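# Stack the desk carton onto the coffee-table carton stack

## Task

Take the carton that sits on the desk and set it centred on top of the carton stack on the coffee table, aligned in the same orientation as the cartons beneath it. It must stay there by itself, not propped up by the robot. The robot must not tip over or be left leaning. At the end, the gripper must be open and released, with the arm and hand moved well away from the stack and not over it.

## Robot and tools

ROBOT. A Hello Robot Stretch 3 with a single arm. It has a two-wheel base (0.33 m long, 0.34 m wide), a lift that rides up a mast, and a telescoping arm that reaches out to the robot's RIGHT side. The arm cannot move the gripper forward; the base has to drive for that. The base turns on the spot about the point midway between its drive wheels, which is 0.05 m behind its front edge. It cannot move sideways. With the arm fully in and the wrist folded, a spin sweeps a 0.28 m radius. An unfolded, level gripper reaches past that circle.

FRAMES. The base frame has its origin on the floor between the drive wheels, with x forward, y left and z up. hand_pose is reported in this frame, at the point where the closed fingertips meet. With all wrist joints at zero, that hand frame has x pointing up, y pointing back along the arm toward the mast, and z pointing to the robot's rear. The odometry frame is the base frame as it was at the start of the scene. base_odometry comes from the wheels, so any slip is counted as travel. Heading is positive to the left, in the range -3.142 to 3.142.

TOOL execute_actions(actions, cameras). actions is a list holding one action, or an empty list, which only reports the state and images. An action may contain base, joints, or both, plus an optional contact_limits. All its parts start together.
- base takes exactly one key. translate_m is a straight-line offset in metres from the base's last reported position, range -1 to 1, forward positive. rotate_rad is a turn offset in radians, range -3.2 to 3.2, left (counter-clockwise seen from above) positive.
- joints is a single dictionary keyed by joint name. Each value is an absolute target, not an offset:
  lift_m 0 to 1.1 (arm height on the mast).
  arm_m 0 to 0.52 (extension).
  wrist_yaw_rad -1.345 to 4.42. 0 points along the arm, positive swings toward the front, and 3.0 is folded over the base.
  wrist_pitch_rad -1.57 to 0.451. 0 is level and negative tips the fingertips down.
  wrist_roll_rad -2.911 to 2.911. At 0 the fingers sit side by side and level.
  gripper_m -0.089 to 0.179. Larger is wider. The real fingertip gap is 0.007 less than the value when nearly shut, 0.025 less when fully open, and zero below 0.007.
  head_pan_rad -3.953 to 1.73. 0 looks forward, positive looks left, -1.57 looks along the arm.
  head_tilt_rad -1.53 to 0.419. Negative looks down.
- contact_limits: {"arm_m": effort%} from 1 to 100. The arm stops with contact_stop once its effort reaches that level, or minus that level when retracting. A smaller number is gentler, but too small stops the arm immediately. The limit also caps the arm's holding force until the next action.
- cameras: a list drawn from head_camera, nav_camera, wrist_camera, all. Leaving it out, null, or all returns every camera. [] returns none.
A joint or the base that you leave out of a call may still be driving toward its previous target. An unknown key or an out-of-range number rejects the whole call, and nothing moves. No action lasts longer than 15 s.

OTHER TOOLS. wait(seconds 0 to 10) commands nothing new and returns the state and images. zoom_image(camera, region [x0,y0,x1,y1]) enlarges part of that camera's most recent full image, up to 504x504 px, with the origin at the top-left. finished_scene(scene) ends the scene permanently and reports whether the task succeeded. Once a result reports a stop, any further execute_actions, wait and finished_scene calls in that same reply are skipped.

RESULTS. base_status and joint_status give how each motion ended.
- done: within tolerance. For the base, this only means the wheels turned the commanded amount.
- off_target: came to rest away from the target and may still be pushing.
- contact_stop, time_out, torque_fault: the target is dropped. After a contact_stop, the arm or lift goes slack until you next command it, and a heavy load can make a slack lift sink.
on_its_own describes joints this call did not command. "held at" there is the target being held, not the actual position.
motor_effort is in percent, positive toward higher joint values, with the peak in brackets. It is noisy and biased. An effort outside the rest range suggests the joint is pushing or carrying something.
lidar_m gives 12 ranges in 30-degree sectors: 1st straight ahead, then counter-clockwise (4th left, 7th behind, 10th right). The scan plane is 0.17 m above the floor, the reach is 0.15 to 12 m, and "-" means nothing was seen. The robot's own parts can block sectors 5, 6, 9 and 10.
wrist_depth_mm (45 to 1000) and head_depth_mm (280 to 4000, image sideways) are 7x7 grids of median depth.
base_tilt is in degrees, forward and right positive, with a fixed offset of up to about 4 degrees. turned_by_wheels and turned_by_imu give the turn since the last result.

SPEED. The base drives fast (0.30 m/s, 1.9 rad/s) only when stowed: lift_m below 0.30, arm_m below 0.03 and wrist_yaw_rad above 2.54. Otherwise it is held to 0.10 m/s and 0.63 rad/s. Shorter robot motion time is preferred.

GRIPPER. To grip, command a gripper_m smaller than the carton's width. To release, command at least 0.02 more than the value at which the fingers touched it. Neither the reading nor done confirms a grasp, so check with the cameras. Squeezing too hard triggers a stall guard that weakens the grip. To re-squeeze, send a new value.

SAFETY.
- Only fold or unfold the wrist (yaw 3.0) when lift_m is between 0.32 and 0.95, wrist_pitch_rad is -0.4 and roll is near 0. After folding, the lift may go down to 0.25.
- When yaw is below -0.4, keep the pitch at -0.5 or lower.
- Arm pushes above about 0.45 m of gripper height can tip the robot before the contact stop fires, and a second push makes tipping more likely.
- Do not drive while holding, hooking or pushing something that is fixed.
- If you snag furniture, reverse the move in small steps. If tilted, free the gripper, and lower the lift to about 0.2 if needed.
- The base, wrist and head never contact-stop. Wrist servos that strain for several seconds shut off for 10 s (torque_fault).
- Avoid drops, slams, hard hits and toppling the stack.
- Things may occasionally get nudged.
- Before finishing, open the gripper, then withdraw the arm away from the stack.

Each tool is called after "Call:" by a JSON object that holds its "name" and its "arguments", one argument or row to a line.

## Session

Call:
{"name": "execute_actions", "arguments": {
  "actions": []
}}

Scene clock: 0.00 s.
base_odometry: x=+0.000 y=+0.000 heading=+0.000 (m, m, rad; odometry frame)
turned_by_wheels: +0.000 (rad since the last result)
turned_by_imu: +0.000 (rad since the last result)
base_tilt: forward=-1.6 right=+0.2 (deg)
lidar_m: 1.35 1.84 1.88 1.50 1.49 1.59 1.91 1.41 1.94 2.05 1.98 1.70
head_depth_mm: 1893 2825 3269 3229 3278 3092 2148 / 1896 2880 3308 3316 3255 2946 1736 / 1898 2836 3118 3194 3190 1607 1573 / 1900 2874 3024 3055 3026 2953 1562 / 1896 2806 2919 2870 2919 2893 1488 / 1811 2708 2759 2782 2757 2792 1486 / 1738 2654 2655 2681 2695 2656 2133
base_status: not commanded
joint_positions: lift_m=+0.582 arm_m=+0.001 wrist_yaw_rad=+3.084 wrist_pitch_rad=-0.380 wrist_roll_rad=-0.004 gripper_m=+0.037 head_pan_rad=-0.017 head_tilt_rad=+0.000
joint_status: not commanded
motor_effort: left_wheel=+1 right_wheel=-1 lift_m=+38 arm_m=-1 wrist_yaw_rad=+0 wrist_pitch_rad=+10 wrist_roll_rad=+0 gripper_m=+0 head_pan_rad=+1 head_tilt_rad=+2 (%)
hand_pose: x=-0.0080 y=+0.0832 z=+0.6035 quat_wxyz=(+0.154, +0.696, +0.114, +0.692) (m; base frame)
wrist_depth_mm: - - - - - - - / - - - - - - - / - - - - - - - / - - - - - - - / - - - - - - 971 / 852 853 853 820 795 810 818 / 744 728 711 717 725 714 705
pictures: head_camera (sideways: a quarter turn clockwise sets it upright), nav_camera (sideways: a quarter turn counterclockwise sets it upright), wrist_camera
Images, in order (width x height): head_camera 896x504, nav_camera 672x504, wrist_camera 644x364.

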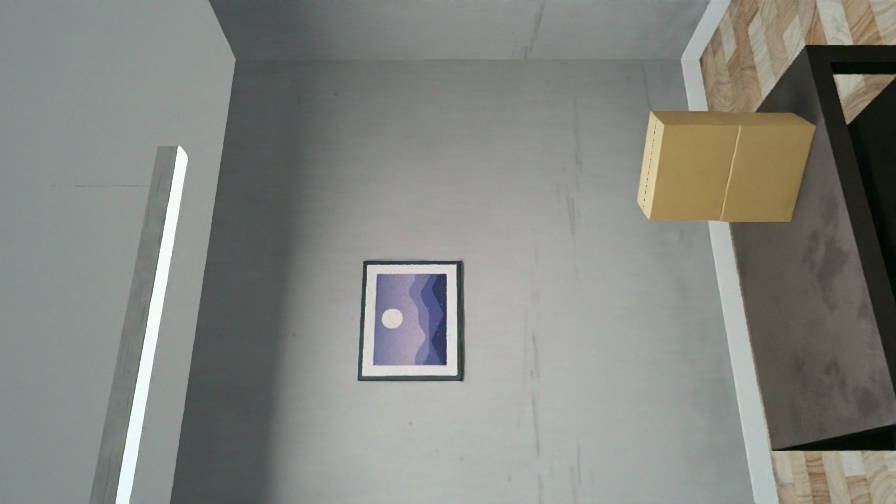

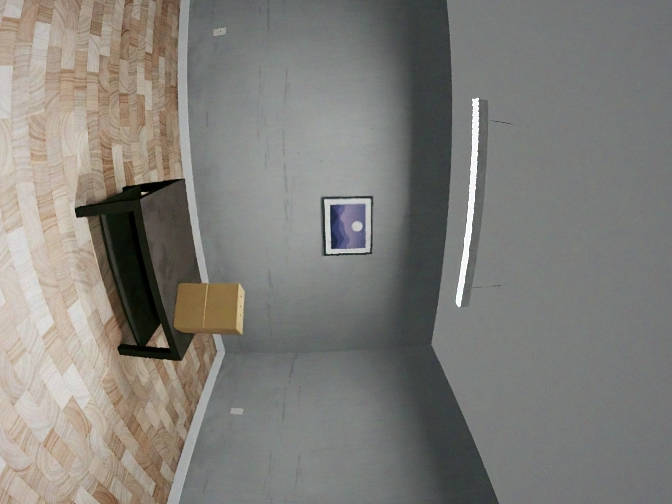

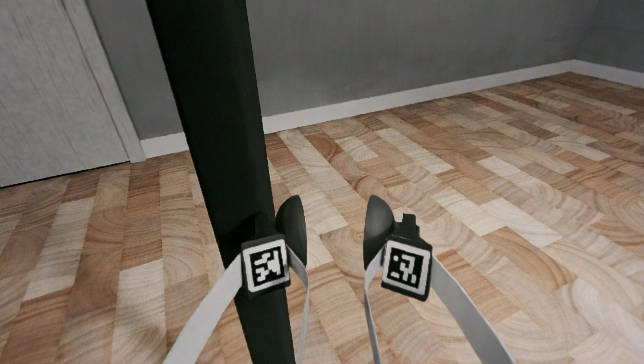

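Call:
{"name": "execute_actions", "arguments": {
  "actions": [
    {"joints":{"head_tilt_rad":-0.6,"head_pan_rad":-0.2}}
  ]
}}

Call:
{"name": "execute_actions", "arguments": {
  "actions": [
    {"joints":{"head_pan_rad":-1.6}}
  ],
  "cameras": ["head_camera","nav_camera"]
}}

Call:
{"name": "execute_actions", "arguments": {
  "actions": [
    {"joints":{"head_pan_rad":1.4}}
  ],
  "cameras": ["head_camera","nav_camera"]
}}

Scene clock: 1.97 s.
base_odometry: x=+0.000 y=+0.000 heading=+0.000 (m, m, rad; odometry frame)
turned_by_wheels: +0.000 (rad since the last result)
turned_by_imu: +0.000 (rad since the last result)
base_tilt: forward=-1.7 right=+0.1 (deg)
lidar_m: 1.35 1.84 1.88 1.51 1.49 1.60 1.91 1.41 1.94 2.05 1.98 1.70
head_depth_mm: 2493 2692 2839 2303 1798 1453 1239 / 2775 2974 3047 2275 1791 1467 1247 / 3005 3320 3244 2207 1791 1461 1238 / 2889 3132 1734 2041 1793 1466 1230 / 2730 2914 1793 1878 1780 1462 1239 / 2587 2796 2936 1712 1761 1465 1240 / 2474 2616 2818 1645 1685 1449 1237
base_status: not commanded
joint_positions: lift_m=+0.582 arm_m=+0.001 wrist_yaw_rad=+3.084 wrist_pitch_rad=-0.380 wrist_roll_rad=-0.004 gripper_m=+0.037 head_pan_rad=-0.193 head_tilt_rad=-0.592
joint_status: all done
motor_effort: left_wheel=+1(1) right_wheel=-1(1) lift_m=+38(38) arm_m=-1(1) wrist_yaw_rad=+0(1) wrist_pitch_rad=+10(10) wrist_roll_rad=+0(0) gripper_m=+0(0) head_pan_rad=-3(20) head_tilt_rad=-4(31) (%)
hand_pose: x=-0.0080 y=+0.0832 z=+0.6035 quat_wxyz=(+0.154, +0.696, +0.114, +0.692) (m; base frame)
wrist_depth_mm: - - - - - - - / - - - - - - - / - - - - - - - / - - - - - - - / - - - - - - 985 / 867 865 844 831 791 844 826 / 737 728 703 718 721 707 705
pictures: head_camera (sideways: a quarter turn clockwise sets it upright), nav_camera (sideways: a quarter turn counterclockwise sets it upright), wrist_camera
Images, in order (width x height): head_camera 896x504, nav_camera 672x504, wrist_camera 644x364.

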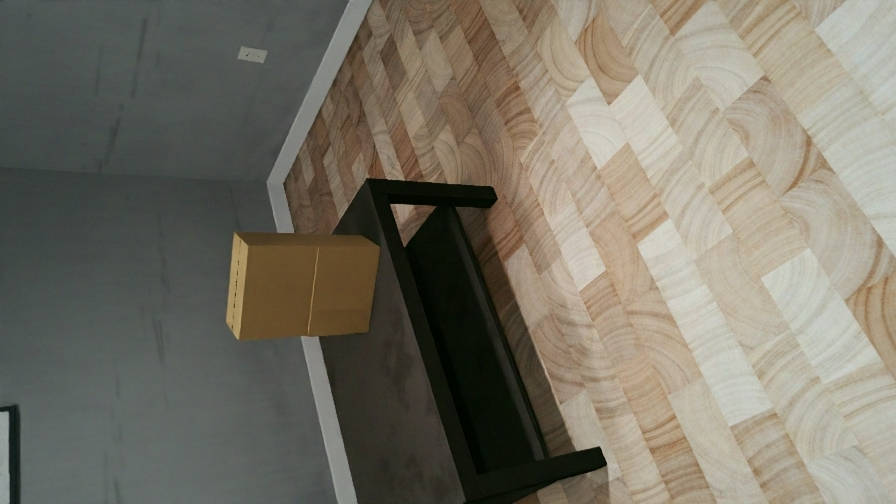

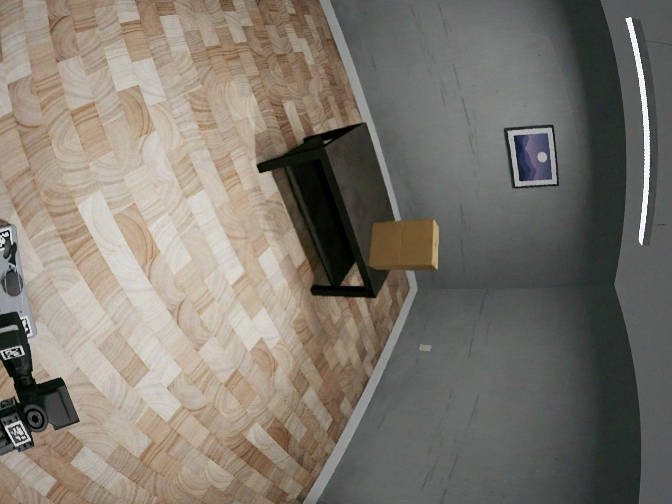

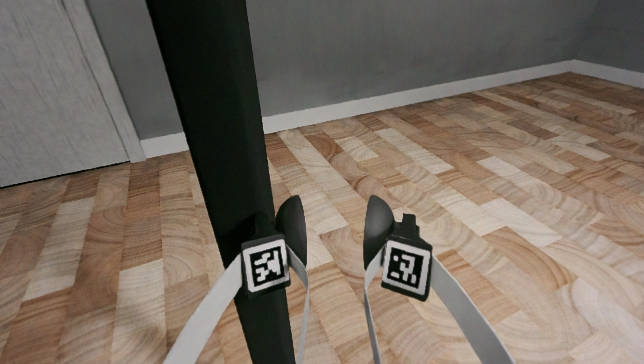

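Scene clock: 3.23 s.
base_odometry: x=+0.000 y=+0.000 heading=+0.000 (m, m, rad; odometry frame)
turned_by_wheels: +0.000 (rad since the last result)
turned_by_imu: +0.000 (rad since the last result)
base_tilt: forward=-1.6 right=+0.1 (deg)
lidar_m: 1.35 1.84 1.87 1.50 1.49 1.59 1.91 1.40 1.93 2.05 1.98 1.70
head_depth_mm: 2359 2561 2749 2275 1782 1458 1242 / 2258 2486 2770 2287 1780 1465 1236 / 2154 2365 2706 2303 1792 1455 1233 / 2089 2294 2531 2318 1795 1471 1238 / 1998 2125 2349 2303 1778 1459 1237 / 1905 2076 2259 2205 1783 1459 1235 / 1864 2003 2191 2193 1787 1462 1240
base_status: not commanded
joint_positions: lift_m=+0.582 arm_m=+0.001 wrist_yaw_rad=+3.084 wrist_pitch_rad=-0.380 wrist_roll_rad=-0.004 gripper_m=+0.037 head_pan_rad=-1.593 head_tilt_rad=-0.592
joint_status: all done
motor_effort: left_wheel=+1(1) right_wheel=-1(0) lift_m=+38(38) arm_m=-1(1) wrist_yaw_rad=+1(1) wrist_pitch_rad=+10(10) wrist_roll_rad=+0(0) gripper_m=+0(0) head_pan_rad=-3(41) head_tilt_rad=-4(4) (%)
hand_pose: x=-0.0080 y=+0.0832 z=+0.6035 quat_wxyz=(+0.154, +0.696, +0.114, +0.692) (m; base frame)
wrist_depth_mm: - - - - - - - / - - - - - - - / - - - - - - - / - - - - - - - / - - - - - - 966 / 837 843 853 824 799 827 826 / 734 723 703 734 710 711 708
pictures: head_camera (sideways: a quarter turn clockwise sets it upright), nav_camera (sideways: a quarter turn counterclockwise sets it upright)
Images, in order (width x height): head_camera 896x504, nav_camera 672x504.

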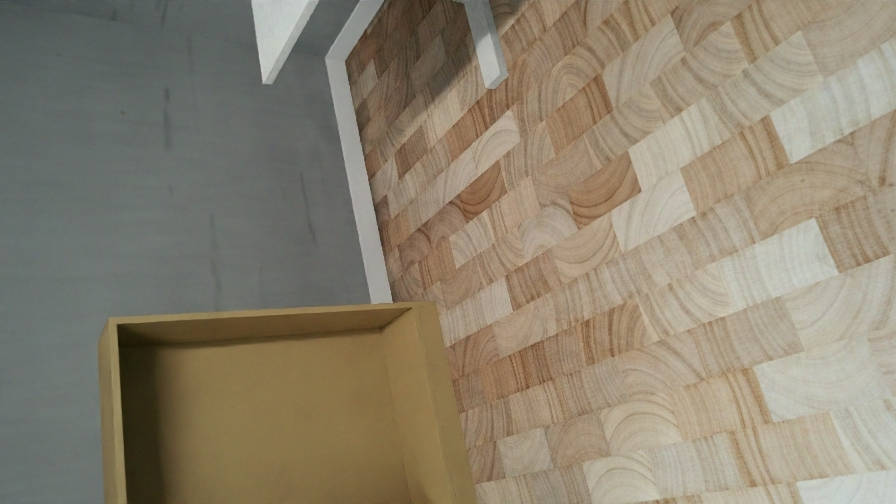

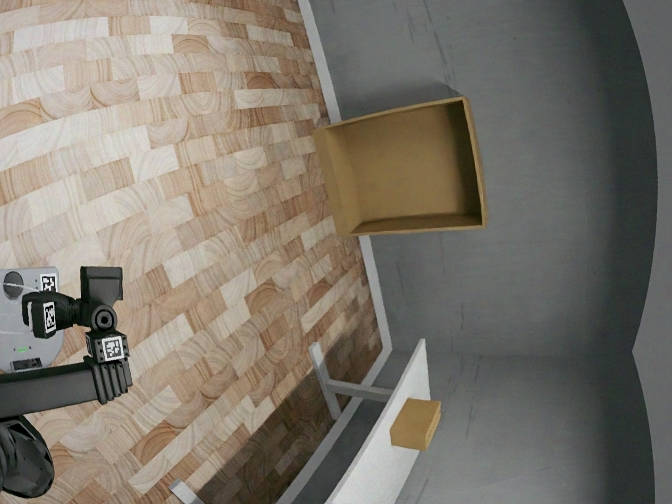

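Scene clock: 5.23 s.
base_odometry: x=+0.000 y=+0.000 heading=+0.000 (m, m, rad; odometry frame)
turned_by_wheels: +0.000 (rad since the last result)
turned_by_imu: +0.000 (rad since the last result)
base_tilt: forward=-1.7 right=-0.1 (deg)
lidar_m: 1.35 1.85 1.88 1.50 1.49 1.60 1.91 1.40 1.93 2.05 1.98 1.70
head_depth_mm: 1775 2009 2309 2288 1783 1463 1237 / 1650 1837 2106 2231 1780 1459 1230 / 1554 1729 1929 2124 1789 1457 1244 / 1467 1624 1819 2043 1779 1462 1237 / 1376 1515 1682 1889 1788 1472 1237 / 1314 1439 1574 1745 1789 1455 1239 / 1253 1366 1496 1649 1735 1455 1233
base_status: not commanded
joint_positions: lift_m=+0.582 arm_m=+0.001 wrist_yaw_rad=+3.084 wrist_pitch_rad=-0.380 wrist_roll_rad=-0.004 gripper_m=+0.037 head_pan_rad=+1.393 head_tilt_rad=-0.592
joint_status: all done
motor_effort: left_wheel=+1(1) right_wheel=-1(1) lift_m=+38(38) arm_m=-1(1) wrist_yaw_rad=+0(0) wrist_pitch_rad=+10(10) wrist_roll_rad=+0(0) gripper_m=+1(0) head_pan_rad=+4(40) head_tilt_rad=-4(4) (%)
hand_pose: x=-0.0080 y=+0.0832 z=+0.6035 quat_wxyz=(+0.154, +0.696, +0.114, +0.692) (m; base frame)
wrist_depth_mm: - - - - - - - / - - - - - - - / - - - - - - - / - - - - - - - / - - - - - - 985 / 855 856 865 849 795 825 805 / 725 723 707 729 719 713 715
pictures: head_camera (sideways: a quarter turn clockwise sets it upright), nav_camera (sideways: a quarter turn counterclockwise sets it upright)
Images, in order (width x height): head_camera 896x504, nav_camera 672x504.

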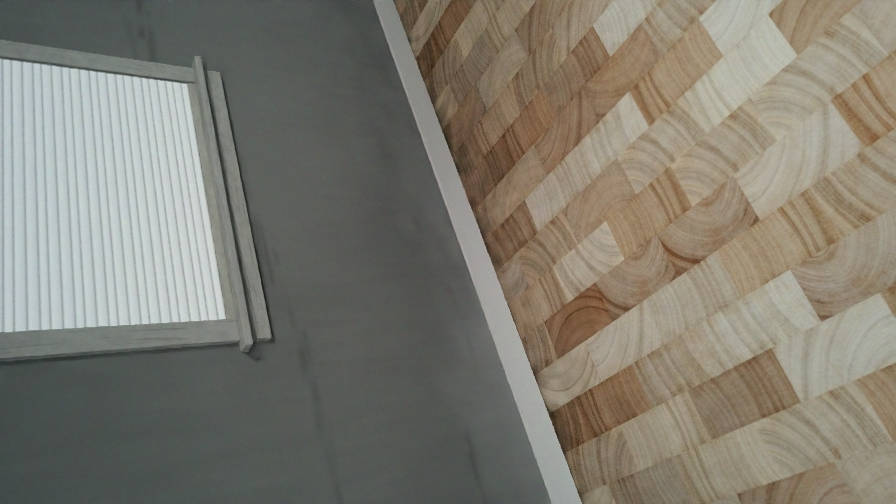

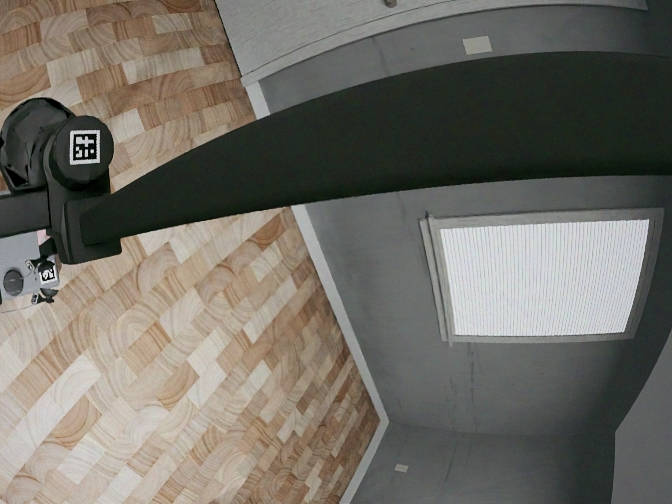

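Call:
{"name": "execute_actions", "arguments": {
  "actions": [
    {"joints":{"head_pan_rad":-2.4,"head_tilt_rad":-0.4}}
  ],
  "cameras": ["head_camera","nav_camera"]
}}

Scene clock: 8.40 s.
base_odometry: x=+0.000 y=+0.000 heading=+0.000 (m, m, rad; odometry frame)
turned_by_wheels: +0.000 (rad since the last result)
turned_by_imu: -0.001 (rad since the last result)
base_tilt: forward=-1.6 right=+0.1 (deg)
lidar_m: 1.35 1.84 1.88 1.50 1.49 1.59 1.91 1.40 1.94 2.05 1.99 1.70
head_depth_mm: 1549 1632 1779 1460 1926 1671 1392 / 1618 1710 1832 1450 2102 1676 1393 / 1670 1766 1911 1459 2172 1728 1383 / 1717 1869 1951 1464 2249 1709 1397 / 1791 1930 2059 1558 2231 1724 1395 / 1868 1988 2120 1515 2270 1724 1393 / 1937 2126 2245 1559 2124 1729 1394
base_status: not commanded
joint_positions: lift_m=+0.582 arm_m=+0.001 wrist_yaw_rad=+3.084 wrist_pitch_rad=-0.380 wrist_roll_rad=-0.004 gripper_m=+0.037 head_pan_rad=-2.393 head_tilt_rad=-0.409
joint_status: all done
motor_effort: left_wheel=+1(1) right_wheel=-1(1) lift_m=+38(38) arm_m=-1(1) wrist_yaw_rad=-1(1) wrist_pitch_rad=+10(10) wrist_roll_rad=+0(0) gripper_m=+0(0) head_pan_rad=-3(42) head_tilt_rad=+3(19) (%)
hand_pose: x=-0.0080 y=+0.0832 z=+0.6035 quat_wxyz=(+0.154, +0.696, +0.114, +0.692) (m; base frame)
wrist_depth_mm: - - - - - - - / - - - - - - - / - - - - - - - / - - - - - - - / - - - - - - 985 / 855 844 862 836 799 833 824 / 738 736 704 724 707 727 705
pictures: head_camera (sideways: a quarter turn clockwise sets it upright), nav_camera (sideways: a quarter turn counterclockwise sets it upright)
Images, in order (width x height): head_camera 896x504, nav_camera 672x504.

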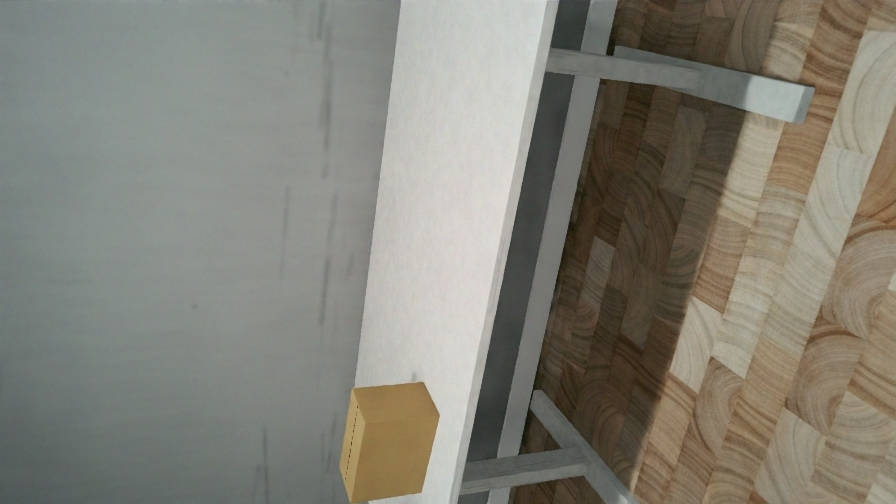

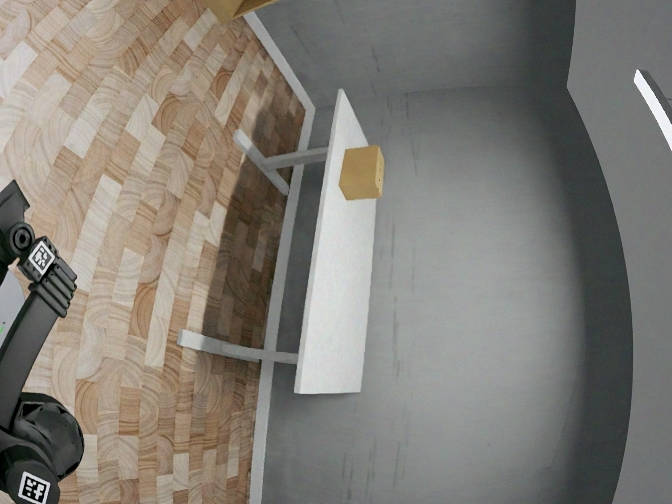

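Call:
{"name": "execute_actions", "arguments": {
  "actions": [
    {"base":{"rotate_rad":-1.76},"joints":{"wrist_yaw_rad":0.0,"wrist_pitch_rad":-0.4,"head_pan_rad":-0.8,"head_tilt_rad":-0.5,"lift_m":0.8}}
  ],
  "cameras": ["head_camera"]
}}

Call:
{"name": "execute_actions", "arguments": {
  "actions": [
    {"base":{"translate_m":1.0},"joints":{"wrist_pitch_rad":-1.57,"lift_m":1.1,"gripper_m":0.17}}
  ],
  "cameras": ["head_camera"]
}}

Call:
{"name": "execute_actions", "arguments": {
  "actions": [
    {"base":{"rotate_rad":0.575},"joints":{"head_pan_rad":-1.57,"head_tilt_rad":-0.7}}
  ]
}}

Scene clock: 15.17 s.
base_odometry: x=+0.000 y=+0.000 heading=-1.760 (m, m, rad; odometry frame)
turned_by_wheels: -1.760 (rad since the last result)
turned_by_imu: -1.745 (rad since the last result)
base_tilt: forward=-1.6 right=+0.1 (deg)
lidar_m: 1.94 1.98 2.33 1.70 2.87 2.22 1.56 1.48 1.49 1.99 1.41 1.94
head_depth_mm: 1534 1651 1794 1972 1994 1587 1308 / 1570 1677 1793 1433 2004 1569 1318 / 1596 1727 1797 1361 1938 1592 1302 / 1614 1767 1859 1355 2004 1585 1308 / 1659 1795 1890 1441 1983 1575 1304 / 1684 1868 1883 1438 1997 1592 1322 / 1731 1870 1877 2288 1992 1590 1312
base_status: done
joint_positions: lift_m=+0.800 arm_m=+0.001 wrist_yaw_rad=+0.002 wrist_pitch_rad=-0.416 wrist_roll_rad=-0.004 gripper_m=+0.037 head_pan_rad=-0.807 head_tilt_rad=-0.494
joint_status: all done
motor_effort: left_wheel=+4(8) right_wheel=-3(5) lift_m=+46(49) arm_m=-1(1) wrist_yaw_rad=+0(3) wrist_pitch_rad=+9(10) wrist_roll_rad=+0(0) gripper_m=+0(0) head_pan_rad=+4(42) head_tilt_rad=-3(12) (%)
hand_pose: x=-0.0210 y=-0.3702 z=+0.8129 quat_wxyz=(+0.694, +0.147, -0.690, -0.145) (m; base frame)
wrist_depth_mm: - - - - - - 963 / 743 - - - - - - / - - - - - - - / - - - - - - - / - - - - - - - / - - - - - - - / 927 924 916 917 903 887 890
pictures: head_camera (sideways: a quarter turn clockwise sets it upright)
Images, in order (width x height): head_camera 896x504.

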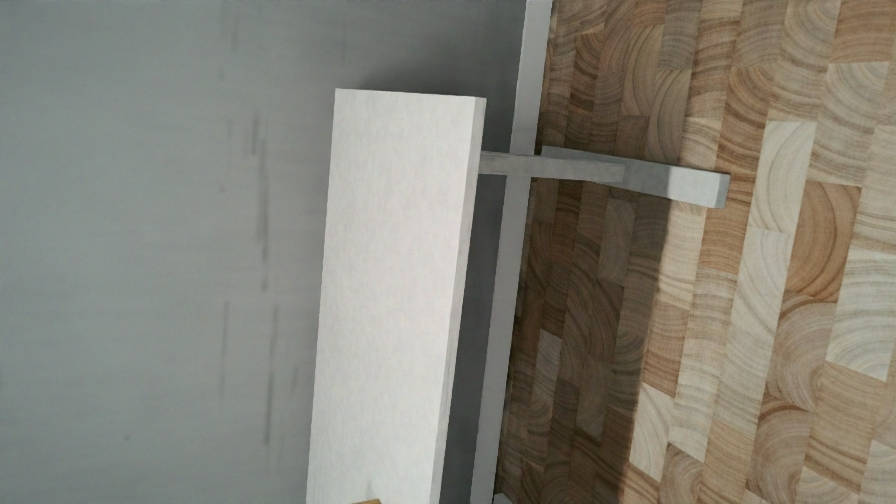

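Scene clock: 26.57 s.
base_odometry: x=-0.188 y=-0.982 heading=-1.760 (m, m, rad; odometry frame)
turned_by_wheels: +0.000 (rad since the last result)
turned_by_imu: +0.003 (rad since the last result)
base_tilt: forward=-1.7 right=+0.1 (deg)
lidar_m: 1.50 1.12 1.33 1.95 3.41 1.97 2.45 2.30 2.01 1.14 1.35 1.01
head_depth_mm: 1086 1178 1274 1213 896 729 1318 / 1106 1199 1308 1224 896 753 1308 / 1138 1220 1334 1222 775 752 1309 / 1151 1255 1373 845 801 779 1313 / 1169 1275 1414 1158 828 1448 1311 / 1203 1301 1440 1219 893 1392 1275 / 1227 1345 1478 1557 895 1537 1306
base_status: done
joint_positions: lift_m=+1.100 arm_m=+0.001 wrist_yaw_rad=+0.002 wrist_pitch_rad=-1.564 wrist_roll_rad=-0.004 gripper_m=+0.170 head_pan_rad=-0.807 head_tilt_rad=-0.494
joint_status: all done
motor_effort: left_wheel=+3(9) right_wheel=-2(5) lift_m=+47(49) arm_m=-1(1) wrist_yaw_rad=-1(1) wrist_pitch_rad=-3(10) wrist_roll_rad=+0(0) gripper_m=+0(100) head_pan_rad=+4(4) head_tilt_rad=-3(3) (%)
hand_pose: x=-0.0217 y=-0.1231 z=+0.9820 quat_wxyz=(+0.503, +0.500, -0.500, -0.497) (m; base frame)
wrist_depth_mm: - - - - - - - / - - - - - - - / - - - - - - - / - - - - - - - / - - - - - - - / - - - - - - - / - - - - - - -
pictures: head_camera (sideways: a quarter turn clockwise sets it upright)
Images, in order (width x height): head_camera 896x504.

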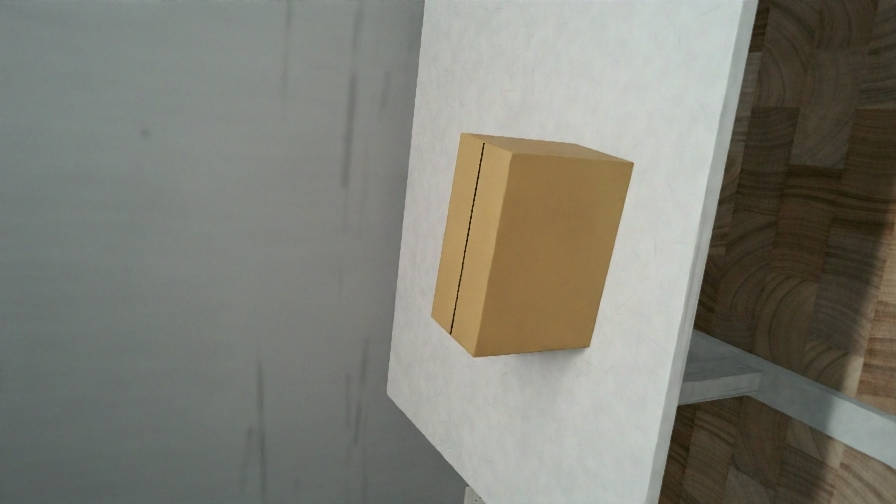

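Scene clock: 28.47 s.
base_odometry: x=-0.188 y=-0.982 heading=-1.185 (m, m, rad; odometry frame)
turned_by_wheels: +0.575 (rad since the last result)
turned_by_imu: +0.569 (rad since the last result)
base_tilt: forward=-1.6 right=+0.0 (deg)
lidar_m: 1.12 1.33 2.04 1.88 1.97 2.40 2.31 1.91 1.13 1.35 1.01 1.48
head_depth_mm: - - - - - - - / - - - - - - - / - 1253 - - - - - / 1140 1287 1120 809 1521 - 1162 / 1147 1287 795 808 1514 1405 1177 / 1152 1285 801 811 1514 1368 1205 / 1150 1292 1166 857 1374 1336 1184
base_status: done
joint_positions: lift_m=+1.100 arm_m=+0.001 wrist_yaw_rad=+0.002 wrist_pitch_rad=-1.565 wrist_roll_rad=-0.004 gripper_m=+0.170 head_pan_rad=-1.563 head_tilt_rad=-0.691
joint_status: all done
motor_effort: left_wheel=-1(6) right_wheel=+2(4) lift_m=+47(47) arm_m=-1(1) wrist_yaw_rad=-2(1) wrist_pitch_rad=-3(3) wrist_roll_rad=+0(0) gripper_m=+1(1) head_pan_rad=-3(41) head_tilt_rad=-4(18) (%)
hand_pose: x=-0.0217 y=-0.1230 z=+0.9820 quat_wxyz=(+0.503, +0.500, -0.499, -0.497) (m; base frame)
wrist_depth_mm: - - - - - - - / - - - - - - - / - - - - - - - / - - - - - - - / - - - - - - - / - - - - - - - / - - - - - - -
pictures: head_camera (sideways: a quarter turn clockwise sets it upright), nav_camera (sideways: a quarter turn counterclockwise sets it upright), wrist_camera
Images, in order (width x height): head_camera 896x504, nav_camera 672x504, wrist_camera 644x364.

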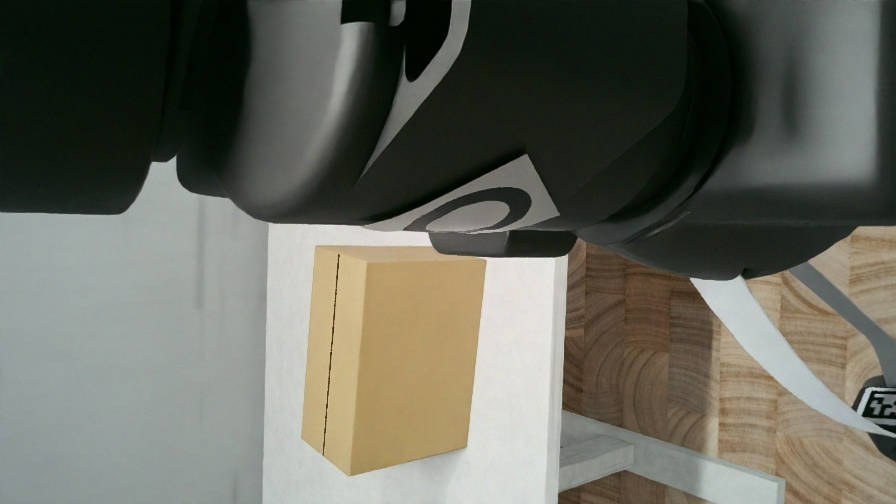

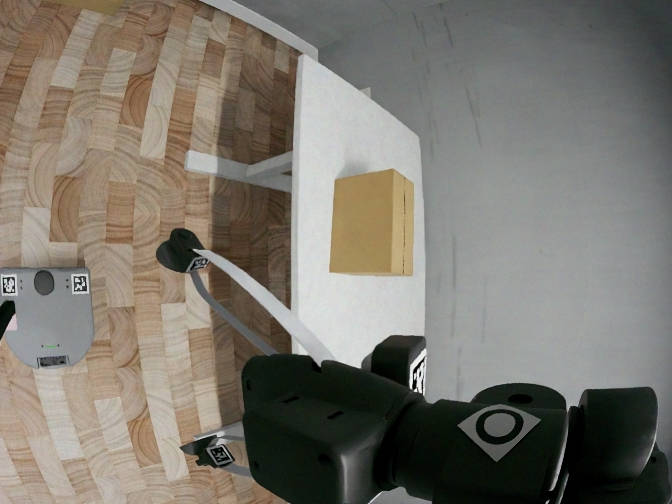

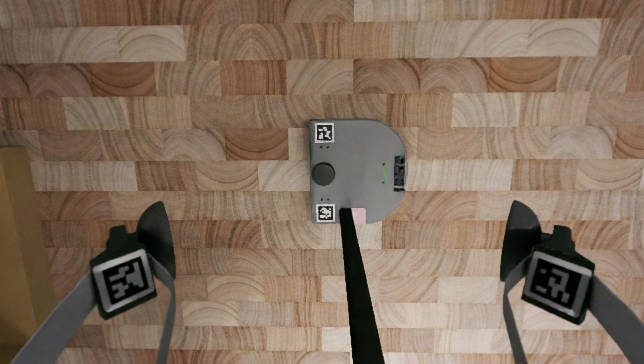

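Call:
{"name": "execute_actions", "arguments": {
  "actions": [
    {"base":{"rotate_rad":-0.85},"joints":{"wrist_roll_rad":1.57}}
  ],
  "cameras": []
}}

Call:
{"name": "execute_actions", "arguments": {
  "actions": [
    {"base":{"translate_m":0.22}}
  ],
  "cameras": []
}}

Call:
{"name": "execute_actions", "arguments": {
  "actions": [
    {"base":{"rotate_rad":0.85},"joints":{"arm_m":0.3}}
  ]
}}

Scene clock: 32.60 s.
base_odometry: x=-0.188 y=-0.982 heading=-2.035 (m, m, rad; odometry frame)
turned_by_wheels: -0.850 (rad since the last result)
turned_by_imu: -0.843 (rad since the last result)
base_tilt: forward=-1.6 right=+0.1 (deg)
lidar_m: 1.01 1.12 1.19 1.33 1.88 1.97 2.80 2.31 2.31 1.13 1.36 1.02
head_depth_mm: - - - - - - 1158 / - - - - - - - / - 2038 - - - - - / 1672 1887 1161 1417 - - 1151 / 1530 1705 1159 925 1647 - 1157 / 1402 1503 1161 893 1580 1377 1178 / 1289 1406 1165 890 788 1373 1184
base_status: done
joint_positions: lift_m=+1.100 arm_m=+0.001 wrist_yaw_rad=+0.002 wrist_pitch_rad=-1.565 wrist_roll_rad=+1.566 gripper_m=+0.170 head_pan_rad=-1.563 head_tilt_rad=-0.691
joint_status: all done
motor_effort: left_wheel=+4(8) right_wheel=-3(6) lift_m=+47(47) arm_m=-1(1) wrist_yaw_rad=-2(2) wrist_pitch_rad=-3(3) wrist_roll_rad=+1(2) gripper_m=+1(1) head_pan_rad=-3(3) head_tilt_rad=-4(4) (%)
hand_pose: x=-0.0216 y=-0.1227 z=+0.9820 quat_wxyz=(+0.003, +0.002, -0.709, -0.705) (m; base frame)
wrist_depth_mm: - - - - - - - / - - - - - - - / - - - - - - - / - - - - - - - / - - - - - - - / - - - - - - - / 490 - - - - - -
pictures: none
No camera images: the call's "cameras" was empty. Leave "cameras" out to get every camera's image.

Scene clock: 36.37 s.
base_odometry: x=-0.286 y=-1.179 heading=-2.035 (m, m, rad; odometry frame)
turned_by_wheels: +0.000 (rad since the last result)
turned_by_imu: +0.000 (rad since the last result)
base_tilt: forward=-1.6 right=+0.0 (deg)
lidar_m: 1.33 1.29 0.98 1.31 2.37 2.03 2.96 2.46 2.46 1.13 1.19 0.80
head_depth_mm: - - - - - - 1160 / - - - - - - - / - 1797 - - - - - / 1465 1629 1166 890 - - 1143 / 1337 1472 1163 893 786 - 1159 / 1225 1345 1166 895 723 1287 1176 / 1130 1230 1169 892 722 638 1182
base_status: done
joint_positions: lift_m=+1.100 arm_m=+0.001 wrist_yaw_rad=+0.002 wrist_pitch_rad=-1.565 wrist_roll_rad=+1.566 gripper_m=+0.170 head_pan_rad=-1.563 head_tilt_rad=-0.691
joint_status: not commanded
motor_effort: left_wheel=+4(10) right_wheel=-3(3) lift_m=+47(47) arm_m=-1(1) wrist_yaw_rad=-2(2) wrist_pitch_rad=-3(3) wrist_roll_rad=+1(1) gripper_m=+0(0) head_pan_rad=-3(3) head_tilt_rad=-4(4) (%)
hand_pose: x=-0.0216 y=-0.1227 z=+0.9820 quat_wxyz=(+0.003, +0.002, -0.709, -0.705) (m; base frame)
wrist_depth_mm: - - - - - - - / - - - - - - - / - - - - - - - / - - - - - - - / 450 - - - - - - / 469 470 - - - - - / 486 477 487 - - - -
pictures: none
No camera images: the call's "cameras" was empty. Leave "cameras" out to get every camera's image.

Scene clock: 39.80 s.
base_odometry: x=-0.286 y=-1.179 heading=-1.185 (m, m, rad; odometry frame)
turned_by_wheels: +0.850 (rad since the last result)
turned_by_imu: +0.841 (rad since the last result)
base_tilt: forward=-1.5 right=+0.0 (deg)
lidar_m: 0.97 1.29 1.84 2.04 2.65 2.55 2.45 1.13 1.23 1.19 0.79 1.33
head_depth_mm: 1022 1096 1158 890 720 651 1183 / - 1087 1164 677 701 1280 1179 / - - 1114 630 685 1279 1175 / 1000 - 1160 632 688 1280 1176 / 1006 1121 1160 643 693 1278 1185 / 1003 1126 1168 889 722 1259 1171 / 1012 1134 1156 894 722 1309 1171
base_status: done
joint_positions: lift_m=+1.100 arm_m=+0.300 wrist_yaw_rad=+0.002 wrist_pitch_rad=-1.565 wrist_roll_rad=+1.567 gripper_m=+0.170 head_pan_rad=-1.563 head_tilt_rad=-0.692
joint_status: all done
motor_effort: left_wheel=-2(7) right_wheel=+1(4) lift_m=+47(47) arm_m=+5(7) wrist_yaw_rad=-2(1) wrist_pitch_rad=-3(3) wrist_roll_rad=+1(1) gripper_m=+1(0) head_pan_rad=-2(3) head_tilt_rad=-4(4) (%)
hand_pose: x=-0.0216 y=-0.4218 z=+0.9820 quat_wxyz=(+0.002, +0.002, -0.709, -0.705) (m; base frame)
wrist_depth_mm: 391 385 379 380 - - - / 401 226 246 392 - - - / 414 233 235 402 - - - / 434 244 244 424 - - - / 446 250 258 436 - - - / 464 264 278 453 - - - / 481 274 468 476 - - -
pictures: head_camera (sideways: a quarter turn clockwise sets it upright), nav_camera (sideways: a quarter turn counterclockwise sets it upright), wrist_camera
Images, in order (width x height): head_camera 896x504, nav_camera 672x504, wrist_camera 644x364.

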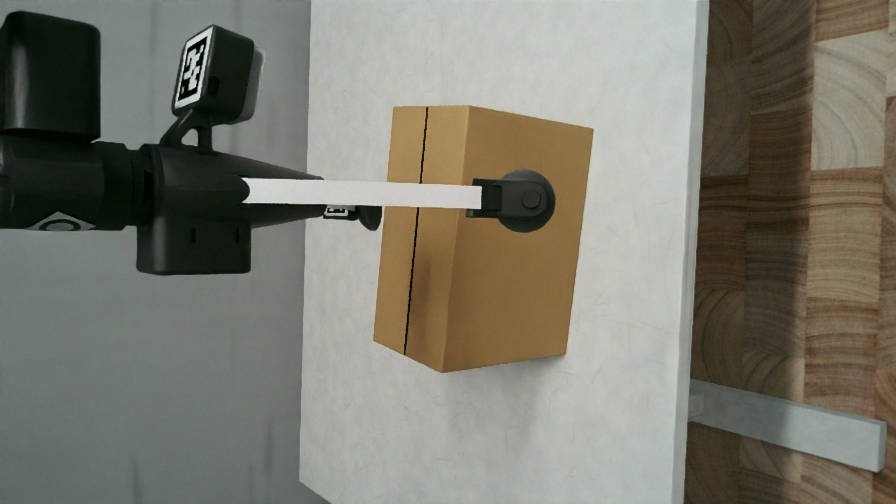

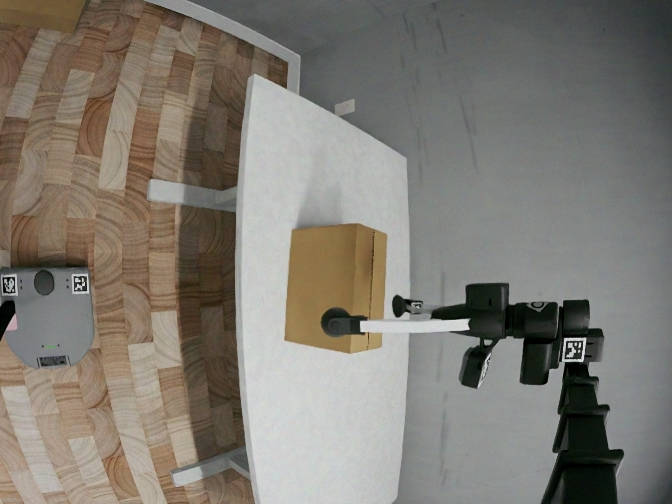

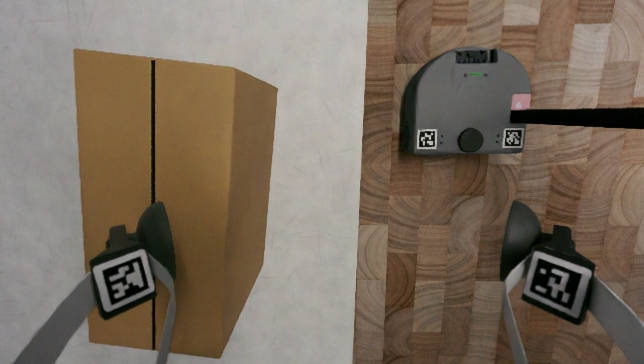

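Call:
{"name": "execute_actions", "arguments": {
  "actions": [
    {"base":{"translate_m":0.04},"joints":{"arm_m":0.435,"wrist_roll_rad":1.45,"gripper_m":0.179}}
  ],
  "cameras": ["head_camera","wrist_camera"]
}}

Scene clock: 43.43 s.
base_odometry: x=-0.271 y=-1.216 heading=-1.185 (m, m, rad; odometry frame)
turned_by_wheels: +0.000 (rad since the last result)
turned_by_imu: -0.001 (rad since the last result)
base_tilt: forward=-1.6 right=-0.2 (deg)
lidar_m: 0.93 1.25 1.78 2.04 2.66 2.59 2.49 1.16 1.23 1.19 0.78 1.29
head_depth_mm: 989 1113 1158 889 721 649 1184 / 1013 1141 1155 622 673 1281 1184 / - 1139 1161 625 684 1288 1185 / 998 1144 1153 634 686 1290 1184 / 1002 1122 1167 680 702 1282 1185 / 1007 1126 1166 894 724 1254 1160 / 1012 1139 1211 892 721 1310 1184
base_status: done
joint_positions: lift_m=+1.100 arm_m=+0.435 wrist_yaw_rad=+0.002 wrist_pitch_rad=-1.565 wrist_roll_rad=+1.454 gripper_m=+0.179 head_pan_rad=-1.563 head_tilt_rad=-0.692
joint_status: all done
motor_effort: left_wheel=-2(2) right_wheel=+1(6) lift_m=+46(46) arm_m=+5(4) wrist_yaw_rad=-2(1) wrist_pitch_rad=-3(3) wrist_roll_rad=-2(1) gripper_m=+1(55) head_pan_rad=-3(3) head_tilt_rad=-4(4) (%)
hand_pose: x=-0.0216 y=-0.5568 z=+0.9820 quat_wxyz=(+0.042, +0.041, -0.708, -0.704) (m; base frame)
wrist_depth_mm: 387 386 379 213 213 - - / 403 397 392 221 222 - - / 417 411 408 229 232 - - / 430 430 421 237 415 - - / 450 443 432 245 430 - - / 466 466 451 255 449 - - / 484 483 477 470 474 - -
pictures: head_camera (sideways: a quarter turn clockwise sets it upright), wrist_camera
Images, in order (width x height): head_camera 896x504, wrist_camera 644x364.

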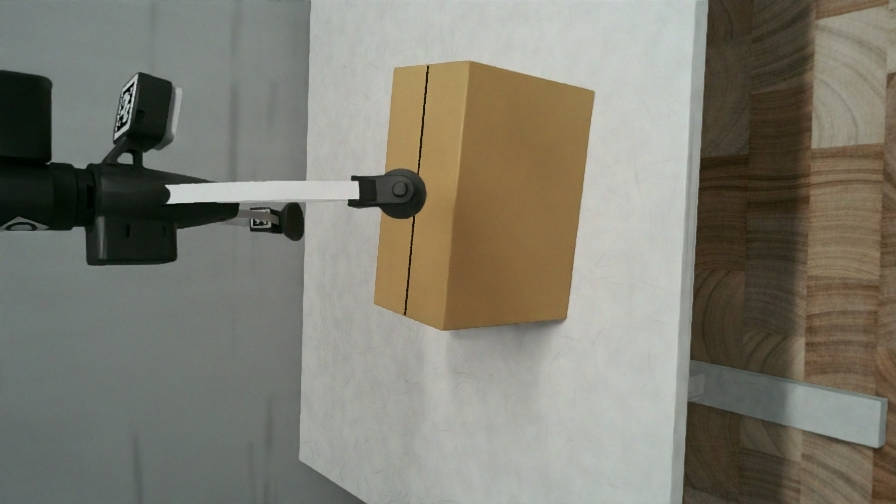

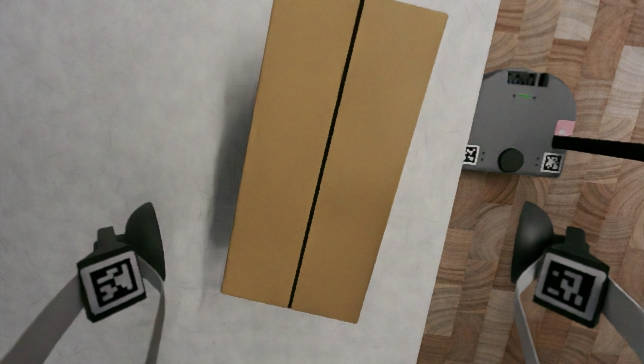

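Call:
{"name": "execute_actions", "arguments": {
  "actions": [
    {"joints":{"wrist_roll_rad":1.69}}
  ],
  "cameras": ["wrist_camera"]
}}

Scene clock: 45.33 s.
base_odometry: x=-0.271 y=-1.216 heading=-1.185 (m, m, rad; odometry frame)
turned_by_wheels: +0.000 (rad since the last result)
turned_by_imu: +0.000 (rad since the last result)
base_tilt: forward=-1.6 right=+0.0 (deg)
lidar_m: 0.93 1.25 1.78 2.03 2.66 2.60 2.49 1.16 1.23 1.19 0.78 1.29
head_depth_mm: 993 1117 1159 886 722 651 1187 / 1019 1137 1160 622 672 1287 1180 / - 1141 1134 632 686 1287 1185 / 987 1145 1163 632 683 1286 1178 / 1005 1132 1165 680 703 1278 1182 / 1011 1132 1158 890 721 1249 1159 / 1014 1135 1219 894 726 1306 1186
base_status: not commanded
joint_positions: lift_m=+1.100 arm_m=+0.435 wrist_yaw_rad=+0.002 wrist_pitch_rad=-1.565 wrist_roll_rad=+1.686 gripper_m=+0.179 head_pan_rad=-1.563 head_tilt_rad=-0.692
joint_status: all done
motor_effort: left_wheel=-2(2) right_wheel=+1(1) lift_m=+47(47) arm_m=+5(5) wrist_yaw_rad=-1(1) wrist_pitch_rad=-3(3) wrist_roll_rad=+1(2) gripper_m=+0(0) head_pan_rad=-3(3) head_tilt_rad=-4(4) (%)
hand_pose: x=-0.0216 y=-0.5567 z=+0.9820 quat_wxyz=(-0.040, -0.040, -0.708, -0.704) (m; base frame)
wrist_depth_mm: 388 387 377 215 371 - - / 399 398 389 222 388 - - / 415 413 403 229 397 - - / 432 425 424 237 415 - - / 447 441 437 246 428 - - / 470 466 455 257 444 - - / 483 484 482 478 466 - -
pictures: wrist_camera
Images, in order (width x height): wrist_camera 644x364.

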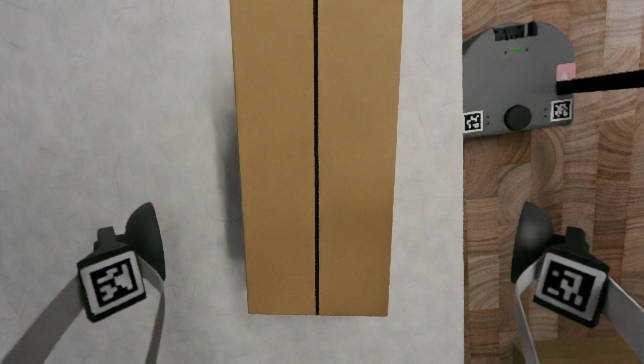

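Call:
{"name": "execute_actions", "arguments": {
  "actions": [
    {"joints":{"arm_m":0.422,"lift_m":1.02}}
  ],
  "cameras": ["wrist_camera","head_camera"]
}}

Scene clock: 47.57 s.
base_odometry: x=-0.271 y=-1.216 heading=-1.185 (m, m, rad; odometry frame)
turned_by_wheels: +0.000 (rad since the last result)
turned_by_imu: -0.001 (rad since the last result)
base_tilt: forward=-1.8 right=+0.1 (deg)
lidar_m: 0.93 1.25 1.79 2.04 2.66 2.60 2.49 1.16 1.23 1.19 0.78 1.29
head_depth_mm: - 1134 1156 891 719 652 1183 / - 1138 1113 622 669 1276 1172 / - - 1141 632 684 1275 1188 / 1001 1112 1163 637 686 1283 1179 / 1004 1126 1158 679 704 1277 1184 / 1005 1130 1159 888 720 1242 1163 / 1012 1133 1216 892 721 1309 1187
base_status: not commanded
joint_positions: lift_m=+1.020 arm_m=+0.422 wrist_yaw_rad=+0.002 wrist_pitch_rad=-1.565 wrist_roll_rad=+1.686 gripper_m=+0.179 head_pan_rad=-1.563 head_tilt_rad=-0.692
joint_status: all done
motor_effort: left_wheel=-2(2) right_wheel=+1(1) lift_m=+30(42) arm_m=-6(5) wrist_yaw_rad=-1(1) wrist_pitch_rad=-3(3) wrist_roll_rad=+1(1) gripper_m=+1(0) head_pan_rad=-3(2) head_tilt_rad=-4(4) (%)
hand_pose: x=-0.0216 y=-0.5446 z=+0.9026 quat_wxyz=(-0.040, -0.040, -0.708, -0.704) (m; base frame)
wrist_depth_mm: 314 310 143 141 298 303 949 / 326 320 147 146 306 312 946 / 339 331 153 151 320 - - / 349 344 158 157 332 - - / 364 357 164 163 348 - - / 376 377 171 170 359 - - / 394 389 178 177 371 - -
pictures: head_camera (sideways: a quarter turn clockwise sets it upright), wrist_camera
Images, in order (width x height): head_camera 896x504, wrist_camera 644x364.

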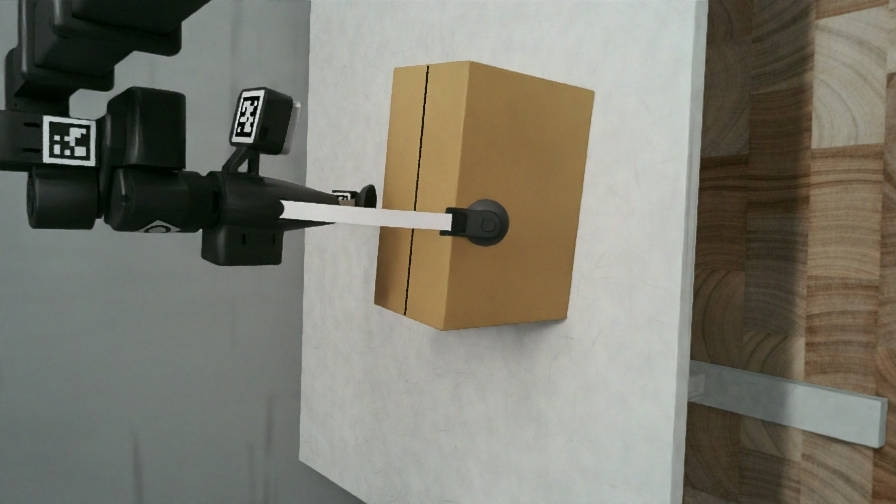

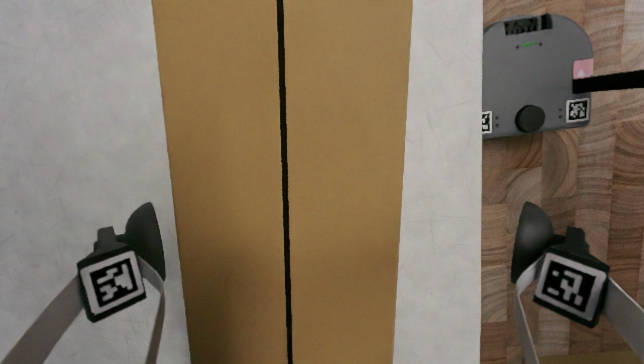

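Call:
{"name": "execute_actions", "arguments": {
  "actions": [
    {"base":{"translate_m":-0.015},"joints":{"arm_m":0.449}}
  ],
  "cameras": ["wrist_camera"]
}}

Call:
{"name": "execute_actions", "arguments": {
  "actions": [
    {"joints":{"lift_m":0.95}}
  ],
  "cameras": ["wrist_camera","head_camera"]
}}

Scene clock: 49.50 s.
base_odometry: x=-0.277 y=-1.202 heading=-1.185 (m, m, rad; odometry frame)
turned_by_wheels: +0.000 (rad since the last result)
turned_by_imu: -0.001 (rad since the last result)
base_tilt: forward=-1.6 right=+0.0 (deg)
lidar_m: 0.95 1.26 1.80 2.04 2.65 2.58 2.48 1.15 1.23 1.19 0.79 1.30
head_depth_mm: - 1136 1160 890 723 651 1175 / - 1119 1134 625 683 1278 1180 / - - 1138 631 681 1289 1183 / 1005 1101 1160 639 684 1281 1180 / 1002 1127 1165 655 702 1285 1182 / 1013 1126 1158 890 721 1247 1178 / 1008 1137 1212 893 725 1304 1186
base_status: done
joint_positions: lift_m=+1.020 arm_m=+0.449 wrist_yaw_rad=+0.002 wrist_pitch_rad=-1.565 wrist_roll_rad=+1.686 gripper_m=+0.179 head_pan_rad=-1.563 head_tilt_rad=-0.692
joint_status: all done
motor_effort: left_wheel=-1(4) right_wheel=+2(1) lift_m=+30(30) arm_m=+5(6) wrist_yaw_rad=-1(2) wrist_pitch_rad=-3(3) wrist_roll_rad=+1(1) gripper_m=+1(0) head_pan_rad=-2(3) head_tilt_rad=-4(4) (%)
hand_pose: x=-0.0216 y=-0.5707 z=+0.9026 quat_wxyz=(-0.040, -0.040, -0.708, -0.704) (m; base frame)
wrist_depth_mm: 314 311 143 141 140 301 915 / 324 320 148 146 145 309 949 / 338 334 154 151 150 325 - / 349 345 160 157 156 338 - / 365 358 167 162 161 348 - / 377 376 366 169 168 366 - / 395 390 381 176 175 - -
pictures: wrist_camera
Images, in order (width x height): wrist_camera 644x364.

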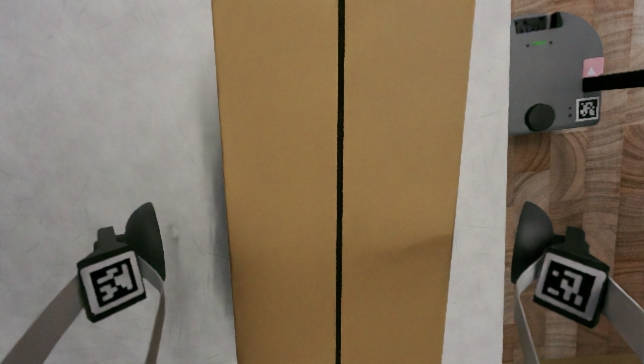

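Scene clock: 51.10 s.
base_odometry: x=-0.277 y=-1.202 heading=-1.185 (m, m, rad; odometry frame)
turned_by_wheels: +0.000 (rad since the last result)
turned_by_imu: +0.000 (rad since the last result)
base_tilt: forward=-1.6 right=-0.1 (deg)
lidar_m: 0.95 1.26 1.81 2.04 2.65 2.59 2.47 1.15 1.23 1.19 0.79 1.31
head_depth_mm: 993 - 1063 862 721 652 1179 / 978 - 1115 628 684 1283 1185 / 983 - 1117 631 684 1283 1182 / 1003 1120 1116 636 690 1282 1183 / 1009 1127 1155 653 700 1283 1181 / 1005 1129 1157 889 723 1248 1173 / 1006 1135 1217 896 723 1311 1184
base_status: not commanded
joint_positions: lift_m=+0.958 arm_m=+0.449 wrist_yaw_rad=+0.002 wrist_pitch_rad=-1.568 wrist_roll_rad=+1.686 gripper_m=+0.179 head_pan_rad=-1.563 head_tilt_rad=-0.692
joint_status: lift_m contact_stop (moved -0.063 of -0.070)
on_its_own: lift_m is slack since a contact_stop, until your next command for it (your +0.950 is given up)
motor_effort: left_wheel=-1(2) right_wheel=+1(2) lift_m=+38(36) arm_m=+4(6) wrist_yaw_rad=-2(1) wrist_pitch_rad=-1(3) wrist_roll_rad=+1(1) gripper_m=-1(0) head_pan_rad=-4(3) head_tilt_rad=-4(4) (%)
hand_pose: x=-0.0216 y=-0.5699 z=+0.8401 quat_wxyz=(-0.040, -0.040, -0.707, -0.705) (m; base frame)
wrist_depth_mm: 254 87 85 84 84 83 871 / 264 90 88 88 87 86 - / 274 268 91 91 90 89 941 / 284 278 95 94 93 93 971 / 295 100 99 98 96 96 - / 307 104 103 101 100 100 - / 320 316 107 106 104 105 -
pictures: head_camera (sideways: a quarter turn clockwise sets it upright), wrist_camera
Images, in order (width x height): head_camera 896x504, wrist_camera 644x364.

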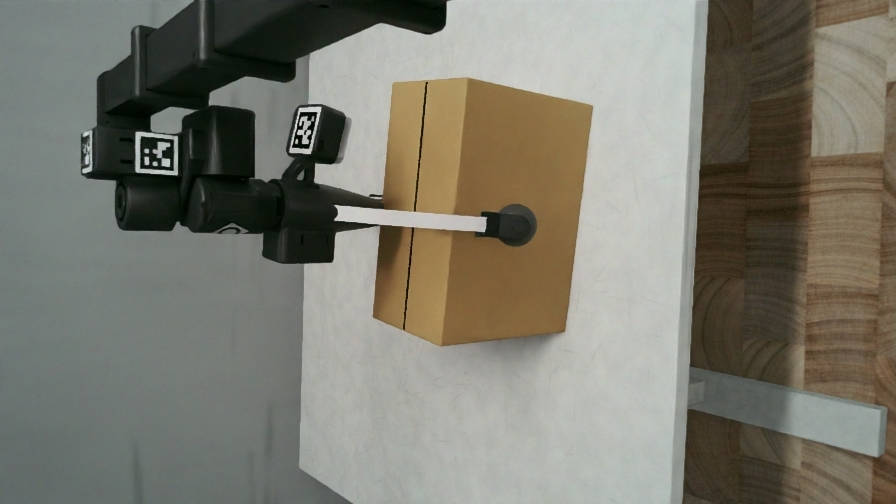

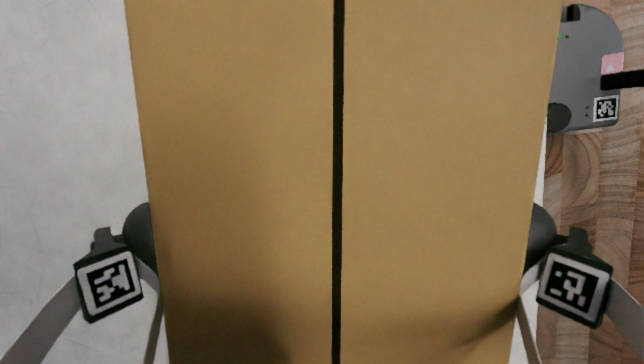

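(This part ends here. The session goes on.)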